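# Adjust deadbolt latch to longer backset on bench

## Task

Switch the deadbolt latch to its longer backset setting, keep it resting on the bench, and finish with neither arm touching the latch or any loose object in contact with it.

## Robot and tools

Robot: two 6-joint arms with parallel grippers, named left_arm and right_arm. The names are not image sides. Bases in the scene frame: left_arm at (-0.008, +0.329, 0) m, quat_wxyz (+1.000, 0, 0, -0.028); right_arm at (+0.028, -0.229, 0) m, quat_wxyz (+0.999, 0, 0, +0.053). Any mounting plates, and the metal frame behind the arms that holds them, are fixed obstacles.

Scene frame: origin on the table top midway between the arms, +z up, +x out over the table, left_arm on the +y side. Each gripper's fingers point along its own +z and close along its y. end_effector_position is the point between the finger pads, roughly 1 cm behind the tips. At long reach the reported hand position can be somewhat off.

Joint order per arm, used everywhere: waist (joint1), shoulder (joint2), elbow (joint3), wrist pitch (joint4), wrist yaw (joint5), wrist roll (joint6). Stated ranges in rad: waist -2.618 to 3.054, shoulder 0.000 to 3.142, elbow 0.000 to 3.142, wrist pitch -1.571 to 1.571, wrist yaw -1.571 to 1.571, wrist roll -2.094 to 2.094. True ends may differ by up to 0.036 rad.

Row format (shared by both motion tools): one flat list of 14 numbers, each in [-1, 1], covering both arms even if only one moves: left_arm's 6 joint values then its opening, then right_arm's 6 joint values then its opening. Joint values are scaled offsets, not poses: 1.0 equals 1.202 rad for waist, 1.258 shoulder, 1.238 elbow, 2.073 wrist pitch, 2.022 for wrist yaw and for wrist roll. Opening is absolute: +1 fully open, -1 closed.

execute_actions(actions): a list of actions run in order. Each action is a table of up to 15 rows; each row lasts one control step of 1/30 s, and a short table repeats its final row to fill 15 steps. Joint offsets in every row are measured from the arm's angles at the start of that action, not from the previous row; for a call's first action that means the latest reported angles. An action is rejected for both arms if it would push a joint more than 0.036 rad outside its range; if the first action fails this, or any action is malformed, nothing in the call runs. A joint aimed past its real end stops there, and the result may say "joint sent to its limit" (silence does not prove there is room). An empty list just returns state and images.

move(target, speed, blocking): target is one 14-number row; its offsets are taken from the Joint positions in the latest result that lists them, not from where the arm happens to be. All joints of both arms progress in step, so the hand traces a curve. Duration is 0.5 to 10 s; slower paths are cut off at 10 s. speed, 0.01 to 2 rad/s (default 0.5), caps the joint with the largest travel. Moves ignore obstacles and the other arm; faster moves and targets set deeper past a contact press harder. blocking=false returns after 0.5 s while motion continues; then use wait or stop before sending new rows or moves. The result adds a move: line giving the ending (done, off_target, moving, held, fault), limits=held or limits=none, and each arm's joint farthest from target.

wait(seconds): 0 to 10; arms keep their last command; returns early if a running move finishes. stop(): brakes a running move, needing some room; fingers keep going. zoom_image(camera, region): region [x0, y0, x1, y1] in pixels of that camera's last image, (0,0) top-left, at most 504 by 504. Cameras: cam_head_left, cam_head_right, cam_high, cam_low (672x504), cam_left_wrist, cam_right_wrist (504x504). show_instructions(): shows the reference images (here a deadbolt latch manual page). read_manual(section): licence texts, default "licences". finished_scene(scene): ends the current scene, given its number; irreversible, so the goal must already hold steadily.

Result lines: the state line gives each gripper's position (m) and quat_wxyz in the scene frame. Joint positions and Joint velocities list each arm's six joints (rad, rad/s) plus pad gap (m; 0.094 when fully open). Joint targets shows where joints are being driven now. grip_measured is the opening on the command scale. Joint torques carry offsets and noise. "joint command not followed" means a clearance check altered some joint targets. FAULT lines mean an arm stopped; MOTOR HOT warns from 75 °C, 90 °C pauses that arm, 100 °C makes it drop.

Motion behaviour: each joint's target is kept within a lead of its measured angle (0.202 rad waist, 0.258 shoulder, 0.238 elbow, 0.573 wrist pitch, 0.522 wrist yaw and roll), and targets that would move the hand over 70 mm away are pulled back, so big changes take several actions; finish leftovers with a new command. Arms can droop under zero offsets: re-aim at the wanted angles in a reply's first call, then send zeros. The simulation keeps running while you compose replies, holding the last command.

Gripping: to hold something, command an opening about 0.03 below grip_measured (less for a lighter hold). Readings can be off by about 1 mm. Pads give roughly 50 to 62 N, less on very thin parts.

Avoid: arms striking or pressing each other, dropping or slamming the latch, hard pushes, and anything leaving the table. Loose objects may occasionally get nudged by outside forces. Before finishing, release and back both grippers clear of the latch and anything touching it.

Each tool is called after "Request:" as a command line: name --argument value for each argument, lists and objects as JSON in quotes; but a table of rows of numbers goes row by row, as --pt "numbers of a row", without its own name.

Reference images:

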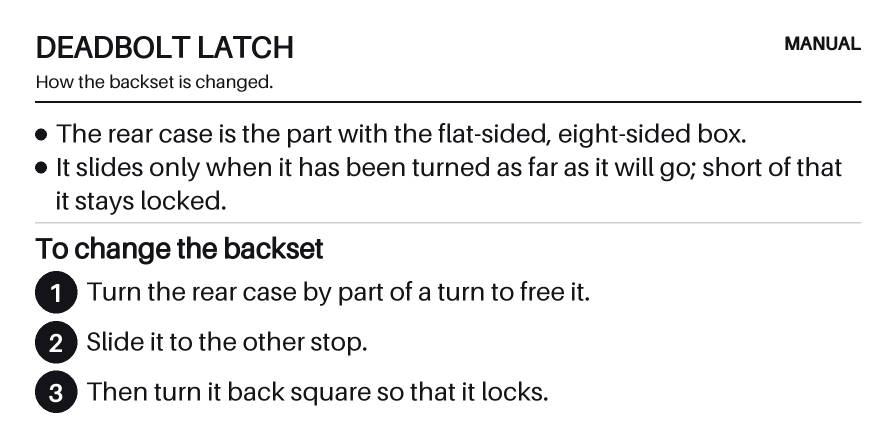

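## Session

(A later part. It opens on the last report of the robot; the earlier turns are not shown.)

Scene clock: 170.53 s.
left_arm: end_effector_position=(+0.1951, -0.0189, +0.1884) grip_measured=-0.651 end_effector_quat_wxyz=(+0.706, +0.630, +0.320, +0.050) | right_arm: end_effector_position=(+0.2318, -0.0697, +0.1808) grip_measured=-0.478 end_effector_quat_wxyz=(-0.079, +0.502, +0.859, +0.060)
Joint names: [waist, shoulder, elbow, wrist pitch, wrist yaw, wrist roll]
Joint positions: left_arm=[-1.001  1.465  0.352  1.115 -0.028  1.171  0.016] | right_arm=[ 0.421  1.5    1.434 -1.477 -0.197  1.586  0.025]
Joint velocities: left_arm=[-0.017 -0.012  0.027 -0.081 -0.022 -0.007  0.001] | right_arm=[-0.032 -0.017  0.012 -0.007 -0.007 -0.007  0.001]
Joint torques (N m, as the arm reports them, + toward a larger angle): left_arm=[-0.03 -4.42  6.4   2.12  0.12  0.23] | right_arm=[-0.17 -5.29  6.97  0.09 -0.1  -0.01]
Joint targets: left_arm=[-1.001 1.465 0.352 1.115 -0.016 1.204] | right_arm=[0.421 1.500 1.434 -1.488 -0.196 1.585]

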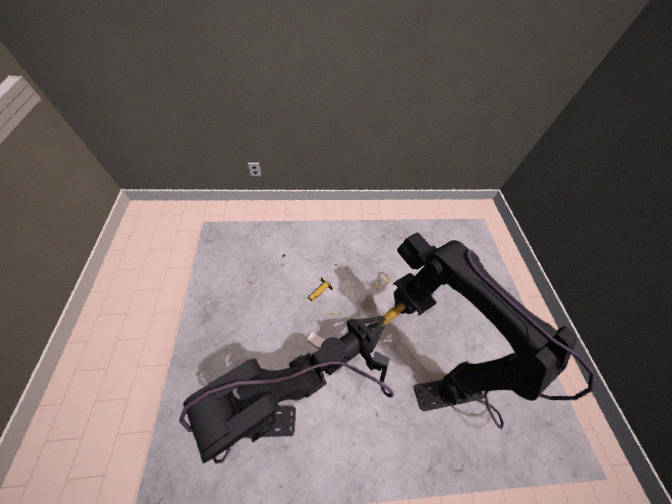

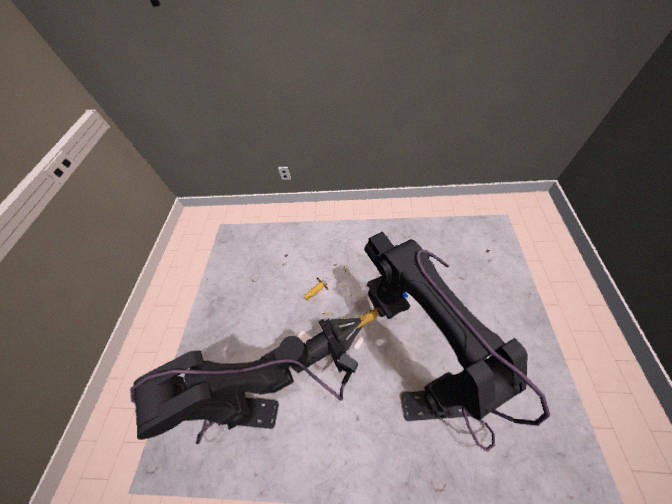

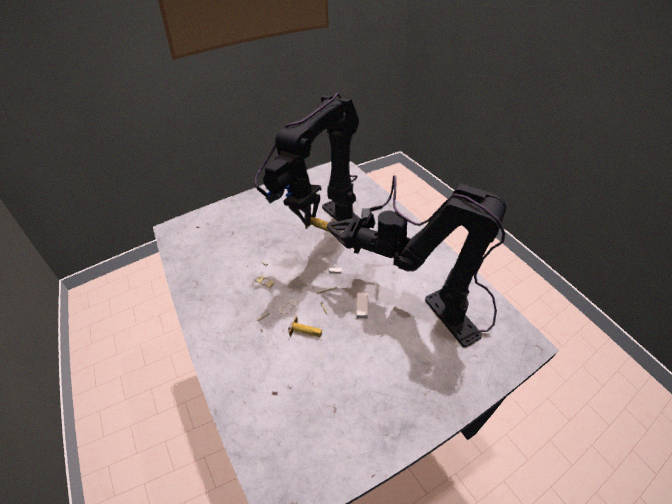

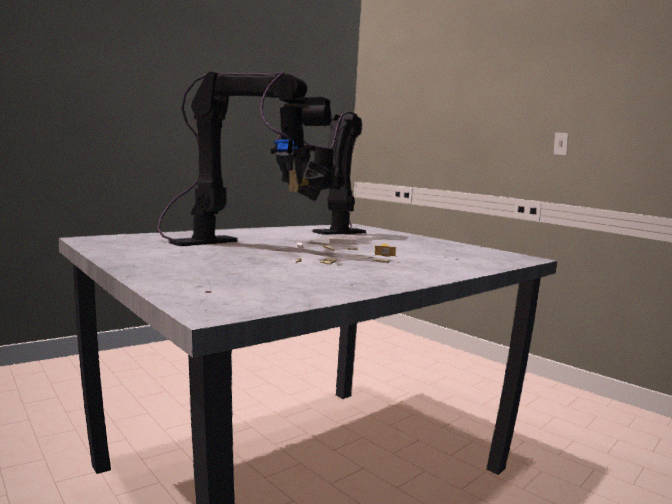

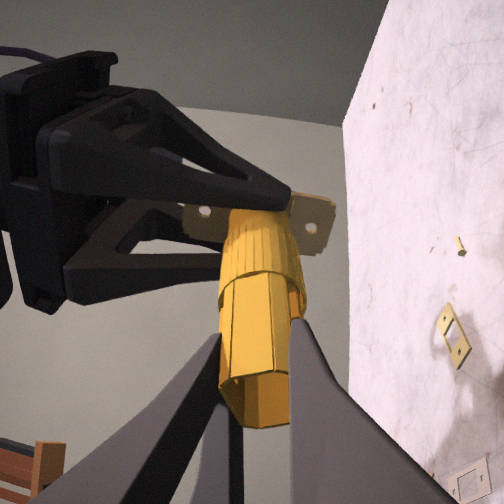

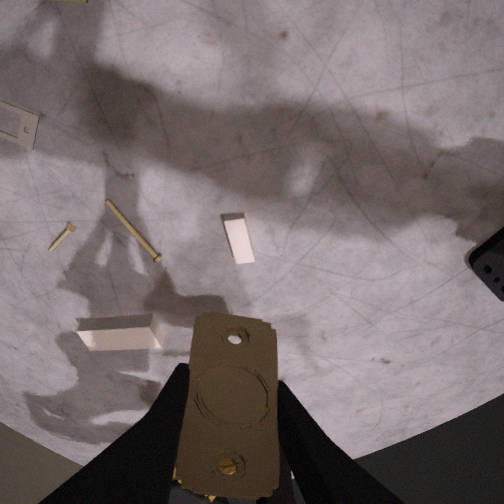

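Request:
move --target '[0,0,0,0,0.006,0.008,-0.68, -0.046,0,0,-0.01,0.01,-0.025,-0.53]' --speed 0.06

Scene clock: 175.30 s.
left_arm: end_effector_position=(+0.1957, -0.0185, +0.1892) grip_measured=-0.651 end_effector_quat_wxyz=(+0.707, +0.628, +0.321, +0.051) | right_arm: end_effector_position=(+0.2337, -0.0707, +0.1821) grip_measured=-0.478 end_effector_quat_wxyz=(-0.091, +0.501, +0.858, +0.072)
Joint names: [waist, shoulder, elbow, wrist pitch, wrist yaw, wrist roll]
Joint positions: left_arm=[-1.001  1.465  0.352  1.119 -0.032  1.17   0.016] | right_arm=[ 0.39   1.5    1.434 -1.477 -0.231  1.555  0.025]
Joint velocities: left_arm=[-0.012  0.012 -0.012 -0.022  0.022  0.037 -0.001] | right_arm=[ 0.007 -0.007  0.002 -0.007 -0.022 -0.066  0.001]
Joint torques (N m, as the arm reports them, + toward a larger angle): left_arm=[-0.06 -4.47  6.39  2.08  0.14  0.12] | right_arm=[-1.76 -5.35  6.91 -0.01  0.37 -0.22]
Joint targets: left_arm=[-1.001 1.465 0.352 1.115 -0.015 1.187] | right_arm=[0.365 1.500 1.434 -1.498 -0.176 1.536]
move: off_target (right_arm); limits=none; left_arm: farthest joint: the wrist roll, 0.017 radians from its target (0.015 radians at the start); right_arm: farthest joint: the wrist yaw, 0.054 radians from its target (0.020 radians at the start)

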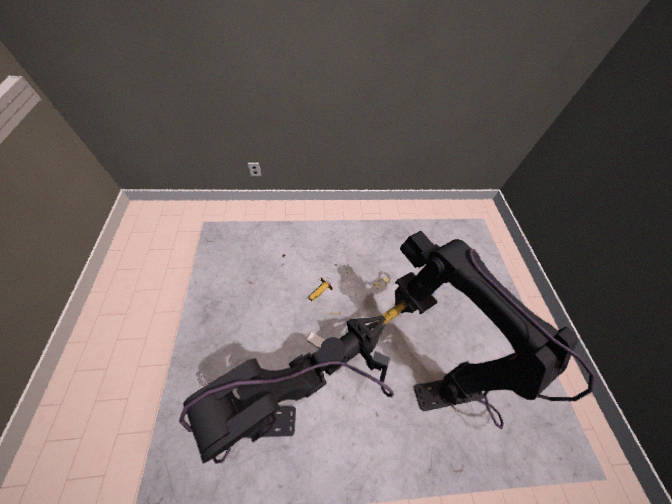

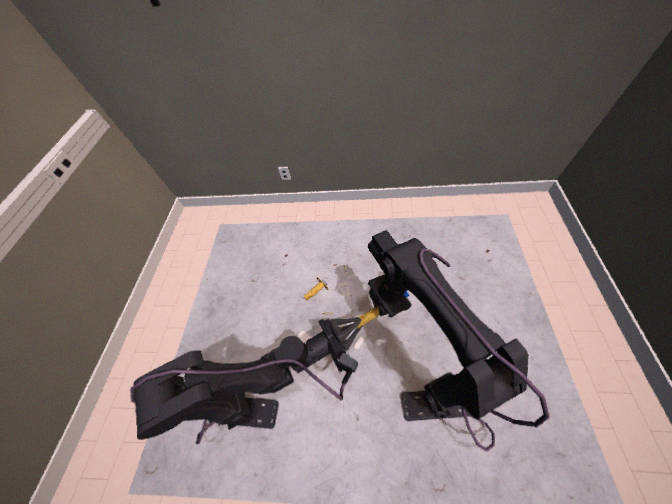

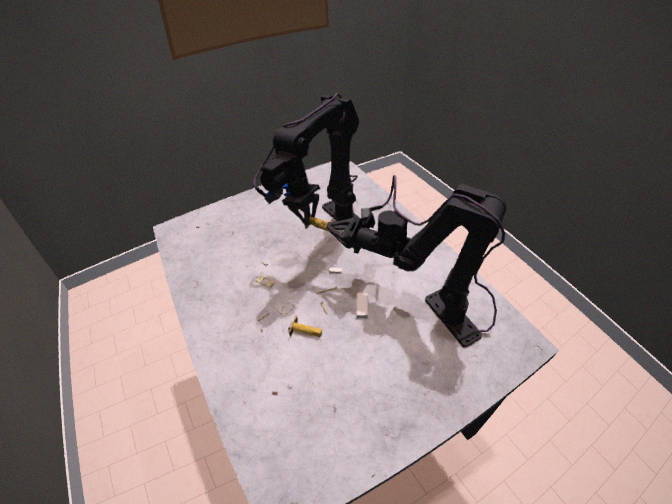

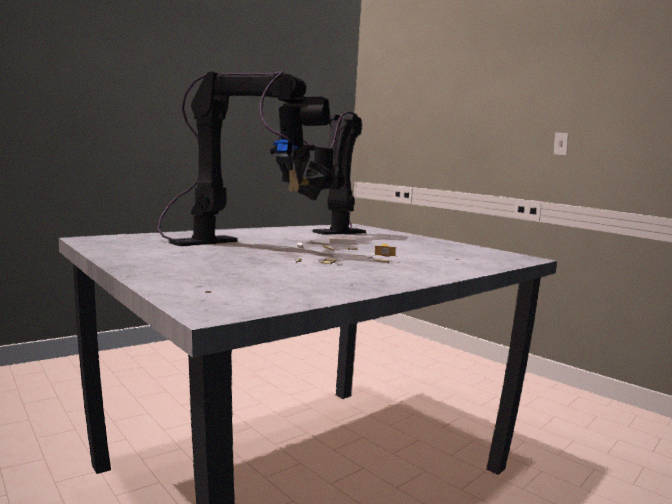

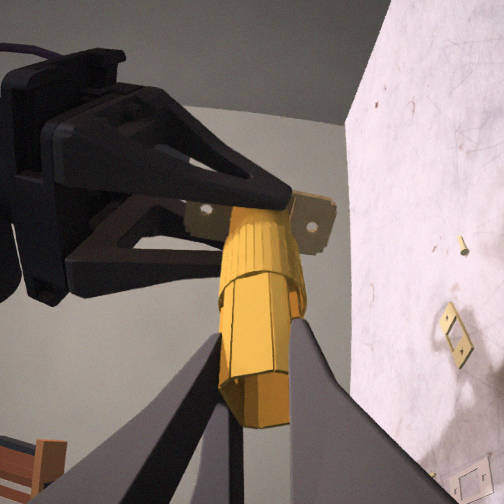

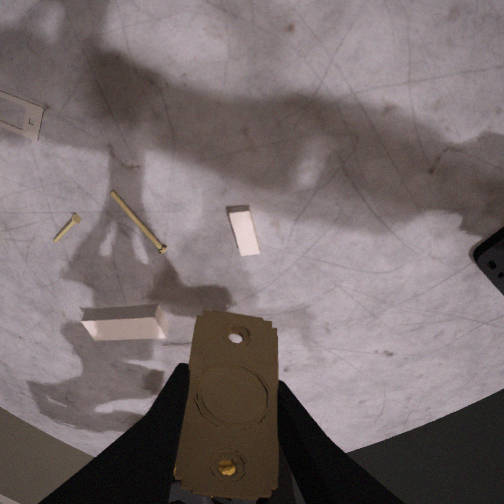

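Request:
move --target '[0,0,0,0,0.008,0.008,-0.69, -0.03,0,0,-0.008,0.09,-0.008,-0.53]' --speed 0.2

Scene clock: 179.17 s.
left_arm: end_effector_position=(+0.1955, -0.0186, +0.1880) grip_measured=-0.651 end_effector_quat_wxyz=(+0.705, +0.630, +0.322, +0.051) | right_arm: end_effector_position=(+0.2382, -0.0791, +0.1804) grip_measured=-0.478 end_effector_quat_wxyz=(-0.071, +0.503, +0.859, +0.059)
Joint names: [waist, shoulder, elbow, wrist pitch, wrist yaw, wrist roll]
Joint positions: left_arm=[-1.001  1.465  0.352  1.114 -0.031  1.17   0.016] | right_arm=[ 0.385  1.5    1.434 -1.478 -0.183  1.553  0.025]
Joint velocities: left_arm=[ 0.002 -0.007  0.002 -0.037  0.007 -0.007 -0.   ] | right_arm=[ 0.012  0.017 -0.007  0.007 -0.022 -0.081 -0.001]
Joint torques (N m, as the arm reports them, + toward a larger angle): left_arm=[-0.06 -4.44  6.35  2.16  0.13  0.11] | right_arm=[-2.15 -5.47  6.88  0.03  1.12 -0.09]
Joint targets: left_arm=[-1.001 1.465 0.352 1.118 -0.016 1.186] | right_arm=[0.354 1.500 1.434 -1.494 -0.049 1.539]
move: off_target (right_arm); limits=none; left_arm: farthest joint: the wrist roll, 0.016 radians from its target (0.016 radians at the start); right_arm: farthest joint: the wrist yaw, 0.134 radians from its target (0.182 radians at the start)

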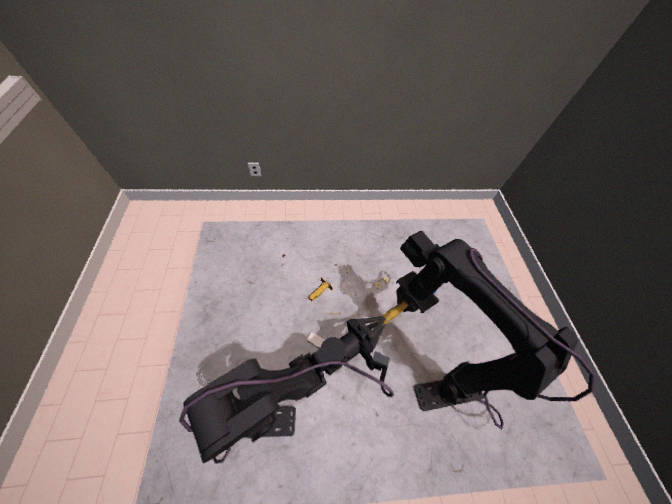

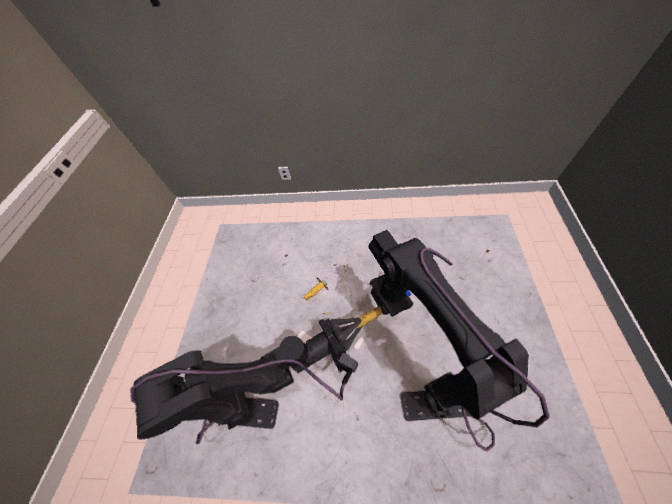

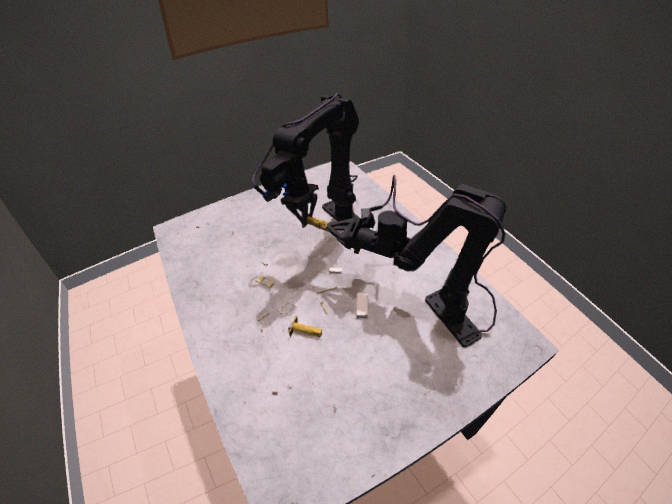

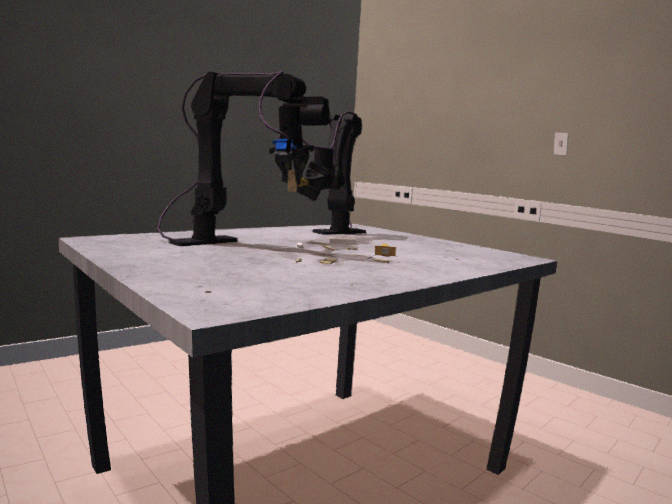

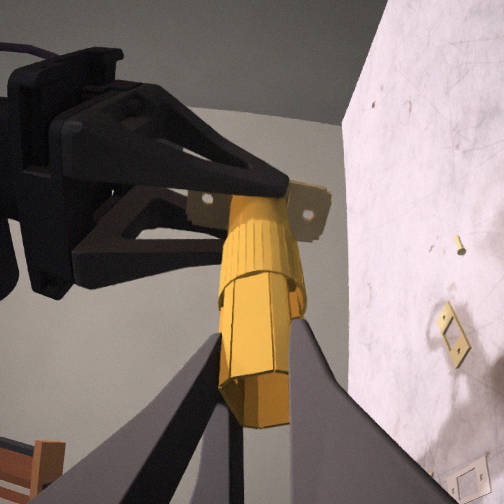

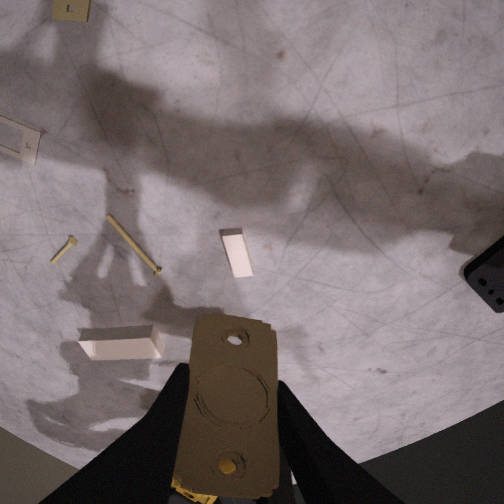

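Slid about 10 mm. Pull a bit more, then begin turning back.

Request:
execute_actions --actions '[[[0,0,0,0,0.008,0.005,-0.69,-0.036,0,0,-0.008,0.085,-0.007,-0.53]],[[0,0,0,0,0.008,-0.03,-0.69,-0.03,0,0,-0.005,0.07,0,-0.53],[0,0,0,0,0.008,-0.05,-0.69,-0.03,0,0,-0.005,0.07,0,-0.53],[0,0,0,0,0.008,-0.07,-0.69,-0.03,0,0,-0.005,0.07,0,-0.53]]]'

Scene clock: 185.40 s.
left_arm: end_effector_position=(+0.1934, -0.0199, +0.1877) grip_measured=-0.651 end_effector_quat_wxyz=(+0.707, +0.612, +0.354, +0.004) | right_arm: end_effector_position=(+0.2360, -0.0809, +0.1803) grip_measured=-0.478 end_effector_quat_wxyz=(-0.073, +0.503, +0.859, +0.054)
Joint names: [waist, shoulder, elbow, wrist pitch, wrist yaw, wrist roll]
Joint positions: left_arm=[-1.001  1.465  0.352  1.112 -0.017  1.053  0.016] | right_arm=[ 0.384  1.5    1.434 -1.49  -0.182  1.551  0.025]
Joint velocities: left_arm=[-0.007  0.007 -0.002 -0.037 -0.007 -0.022  0.   ] | right_arm=[ 0.022 -0.022 -0.007 -0.066  0.007  0.007  0.001]
Joint torques (N m, as the arm reports them, + toward a larger angle): left_arm=[-0.05 -4.45  6.37  2.12  0.01 -0.22] | right_arm=[-2.64 -5.29  6.85  0.17  1.12  0.03]
Joint targets: left_arm=[-1.001 1.465 0.352 1.113 -0.012 1.029] | right_arm=[0.348 1.500 1.434 -1.491 -0.041 1.551]

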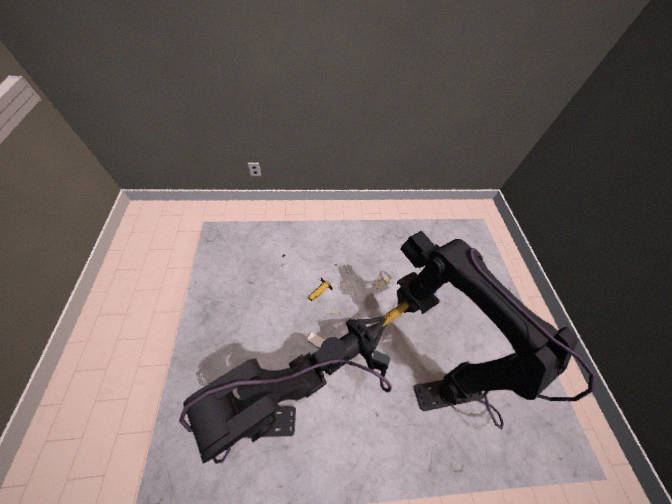

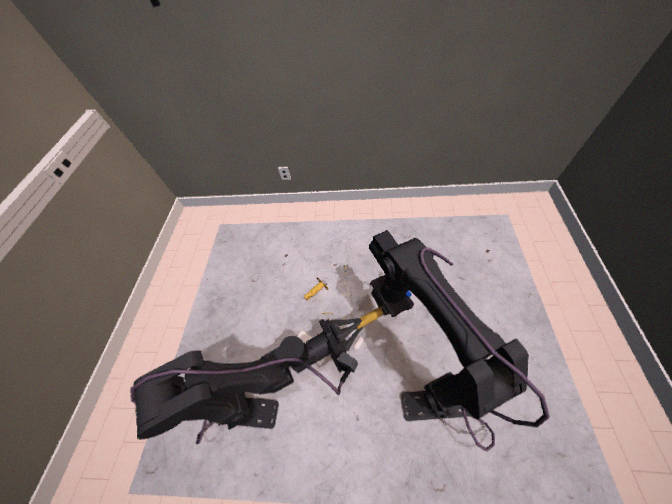

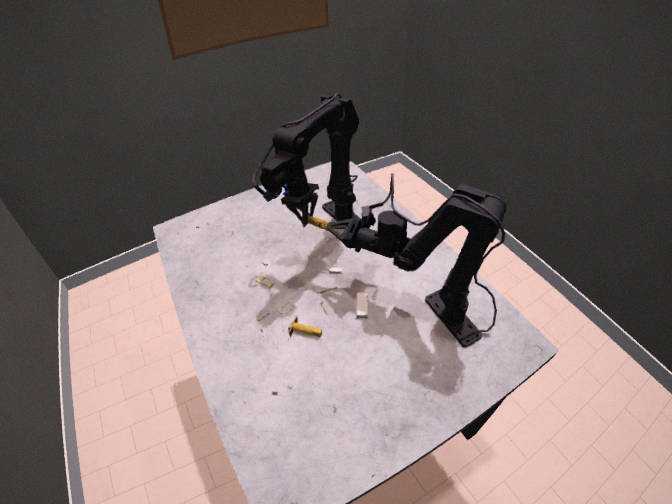

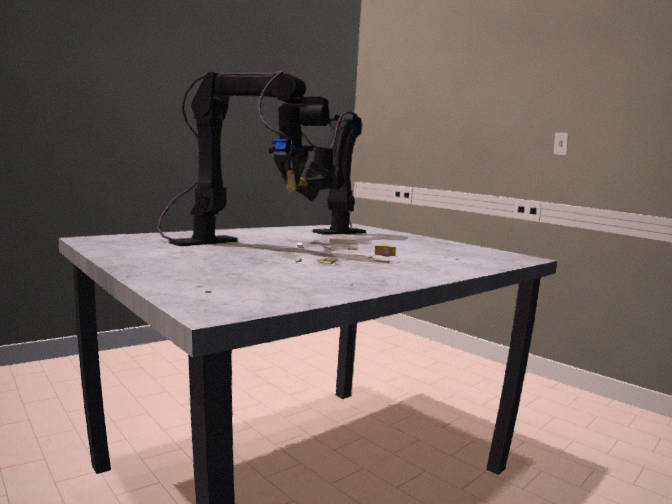

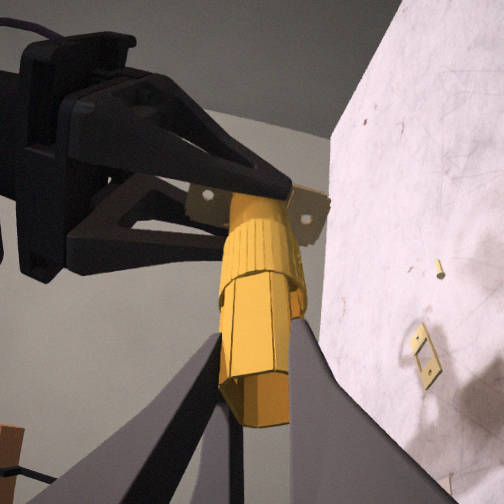

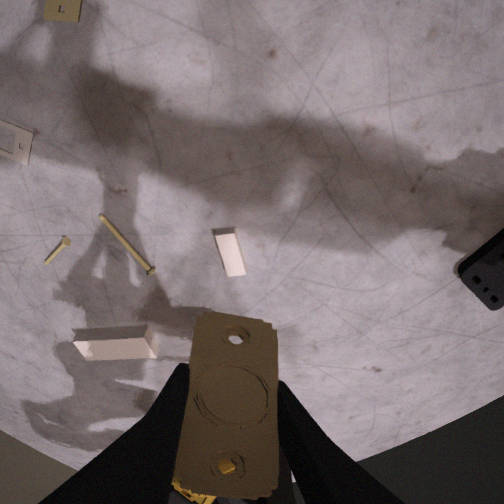

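Request:
move --target '[0,0,0,0,0.004,-0.515,-0.69, 0,0,0,0,0.0,0,-0.53]' --speed 0.8

Scene clock: 190.27 s.
left_arm: end_effector_position=(+0.1931, -0.0201, +0.1879) grip_measured=-0.652 end_effector_quat_wxyz=(+0.618, +0.361, +0.608, -0.344) | right_arm: end_effector_position=(+0.2350, -0.0794, +0.1806) grip_measured=-0.478 end_effector_quat_wxyz=(-0.078, +0.503, +0.859, +0.056)
Joint names: [waist, shoulder, elbow, wrist pitch, wrist yaw, wrist roll]
Joint positions: left_arm=[-1.001  1.465  0.352  1.113 -0.015  0.027  0.016] | right_arm=[ 0.385  1.5    1.434 -1.49  -0.191  1.551  0.025]
Joint velocities: left_arm=[ 0.017 -0.002 -0.022 -0.037  0.007  0.007 -0.   ] | right_arm=[ 0.017 -0.002  0.022  0.022 -0.051 -0.066 -0.   ]
Joint torques (N m, as the arm reports them, + toward a larger angle): left_arm=[-0.01 -4.44  6.35  2.11  0.03 -0.14] | right_arm=[ 0.04 -5.32  6.72  0.18  0.02 -0.02]
Joint targets: left_arm=[-1.001 1.465 0.352 1.112 -0.009 0.012] | right_arm=[0.384 1.500 1.434 -1.490 -0.181 1.551]
move: done; limits=none; left_arm: farthest joint: the wrist roll, 0.016 radians from its target (1.036 radians at the start); right_arm: farthest joint: the wrist yaw, 0.009 radians from its target (0.001 radians at the start)

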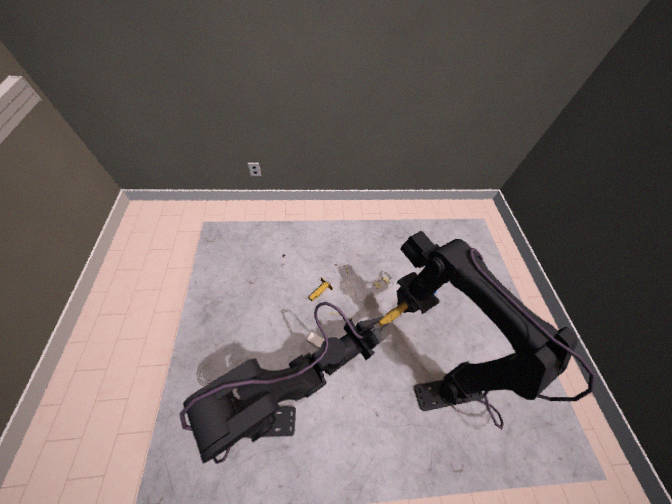

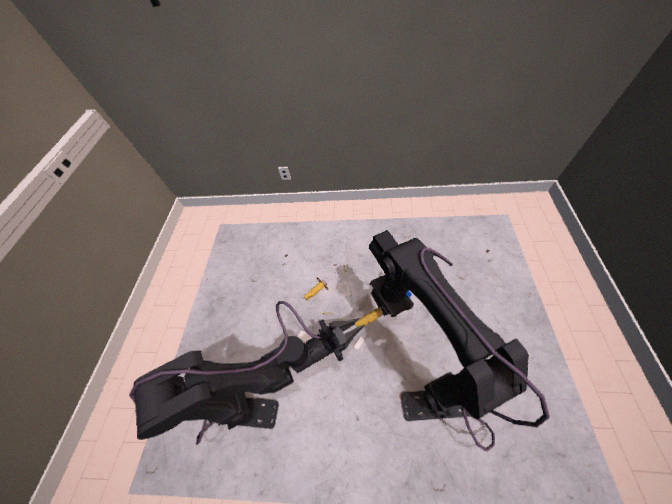

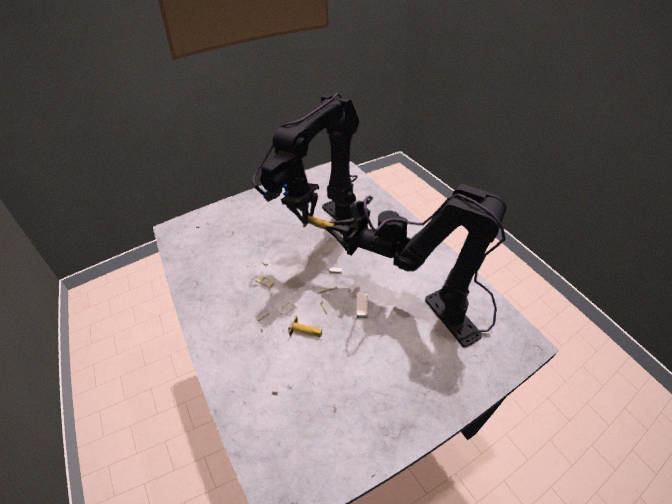

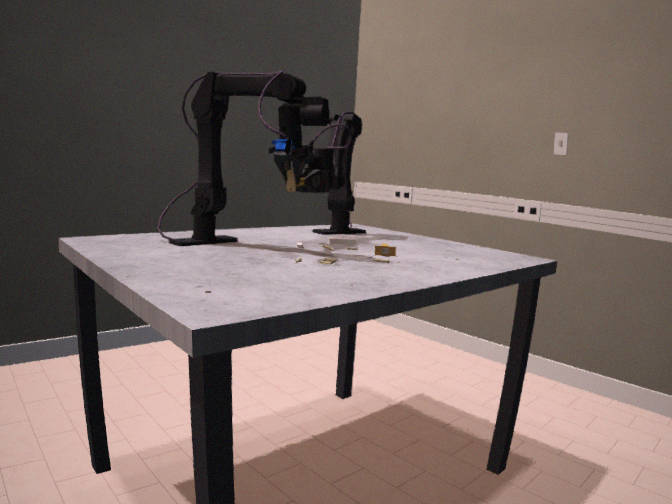

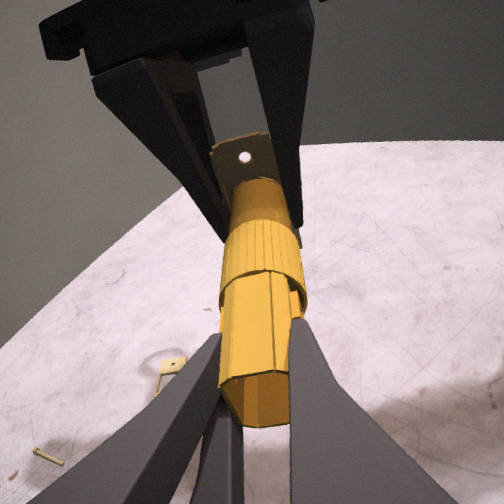

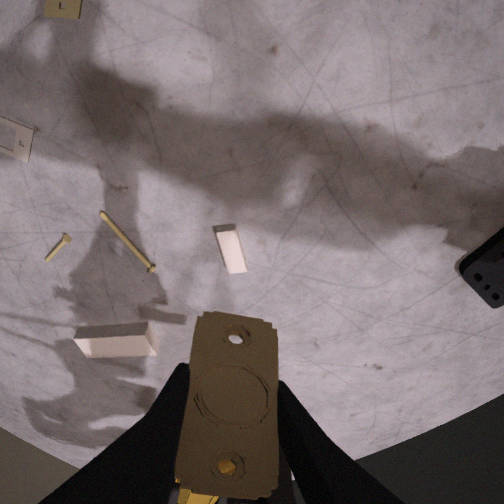

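Request:
execute_actions --actions '[[[0,0,0,0,0,-0.035,-0.69,0,0,0,0,0,0,-0.53]]]'

Scene clock: 193.80 s.
left_arm: end_effector_position=(+0.1930, -0.0201, +0.1881) grip_measured=-0.652 end_effector_quat_wxyz=(+0.610, +0.347, +0.616, -0.358) | right_arm: end_effector_position=(+0.2349, -0.0792, +0.1806) grip_measured=-0.478 end_effector_quat_wxyz=(-0.078, +0.503, +0.859, +0.056)
Joint names: [waist, shoulder, elbow, wrist pitch, wrist yaw, wrist roll]
Joint positions: left_arm=[-1.001  1.465  0.352  1.114 -0.014 -0.018  0.016] | right_arm=[ 0.385  1.5    1.434 -1.49  -0.192  1.551  0.025]
Joint velocities: left_arm=[ 0.012 -0.002  0.022  0.022  0.007 -0.022 -0.   ] | right_arm=[ 0.012 -0.007 -0.007  0.051  0.081 -0.051  0.   ]
Joint torques (N m, as the arm reports them, + toward a larger angle): left_arm=[-0.01 -4.42  6.4   2.1   0.   -0.31] | right_arm=[-0.08 -5.27  6.87  0.19 -0.08  0.  ]
Joint targets: left_arm=[-1.001 1.465 0.352 1.113 -0.014 -0.043] | right_arm=[0.385 1.500 1.434 -1.490 -0.191 1.551]

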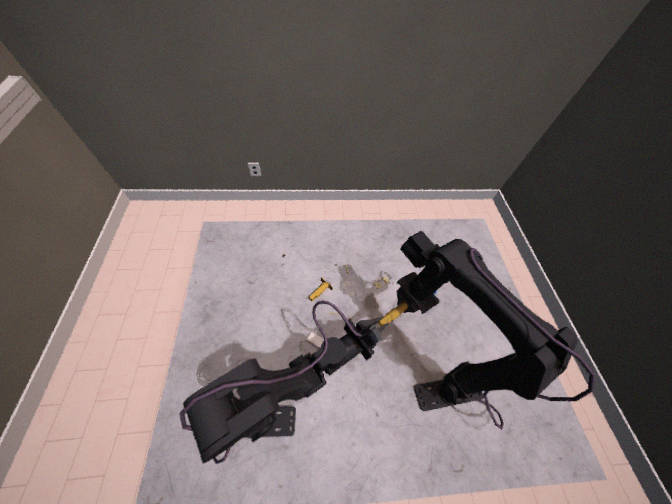

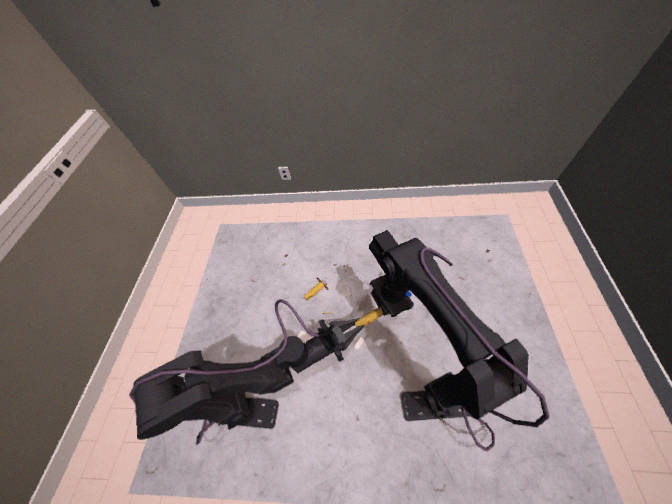

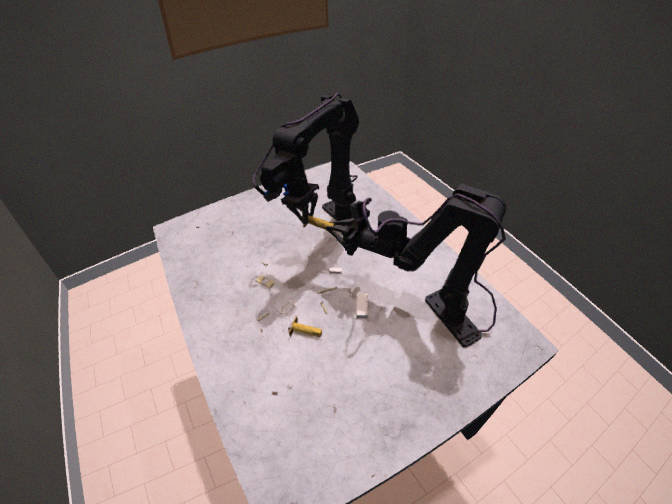

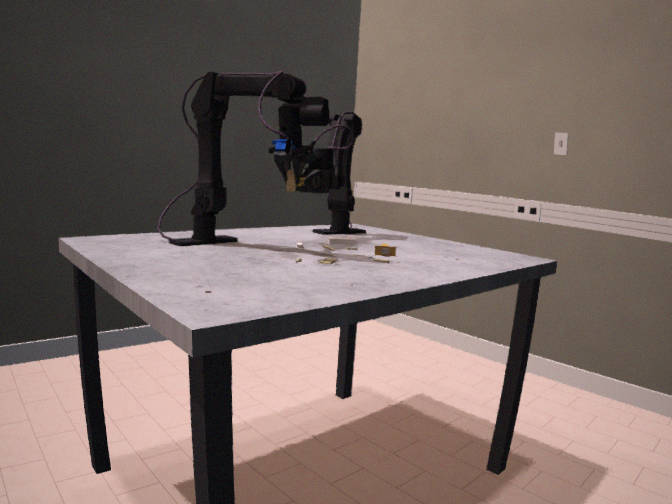

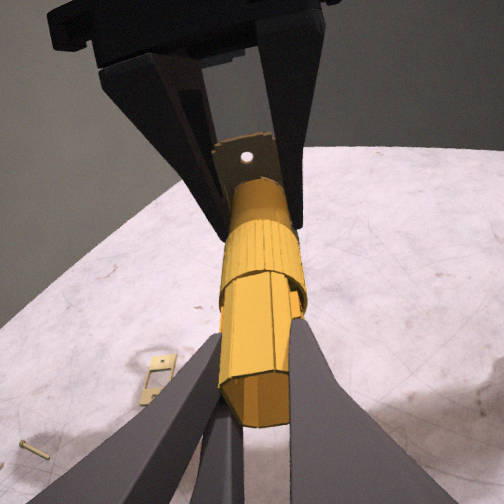

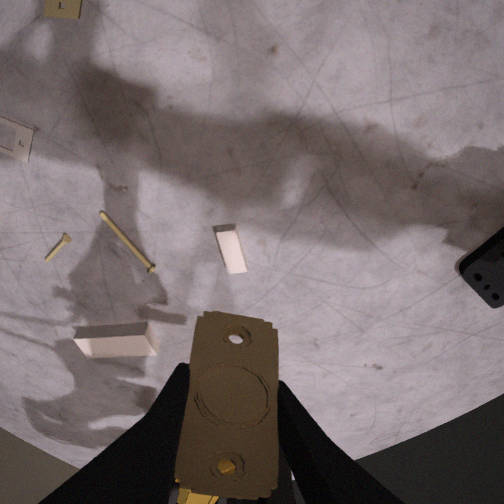

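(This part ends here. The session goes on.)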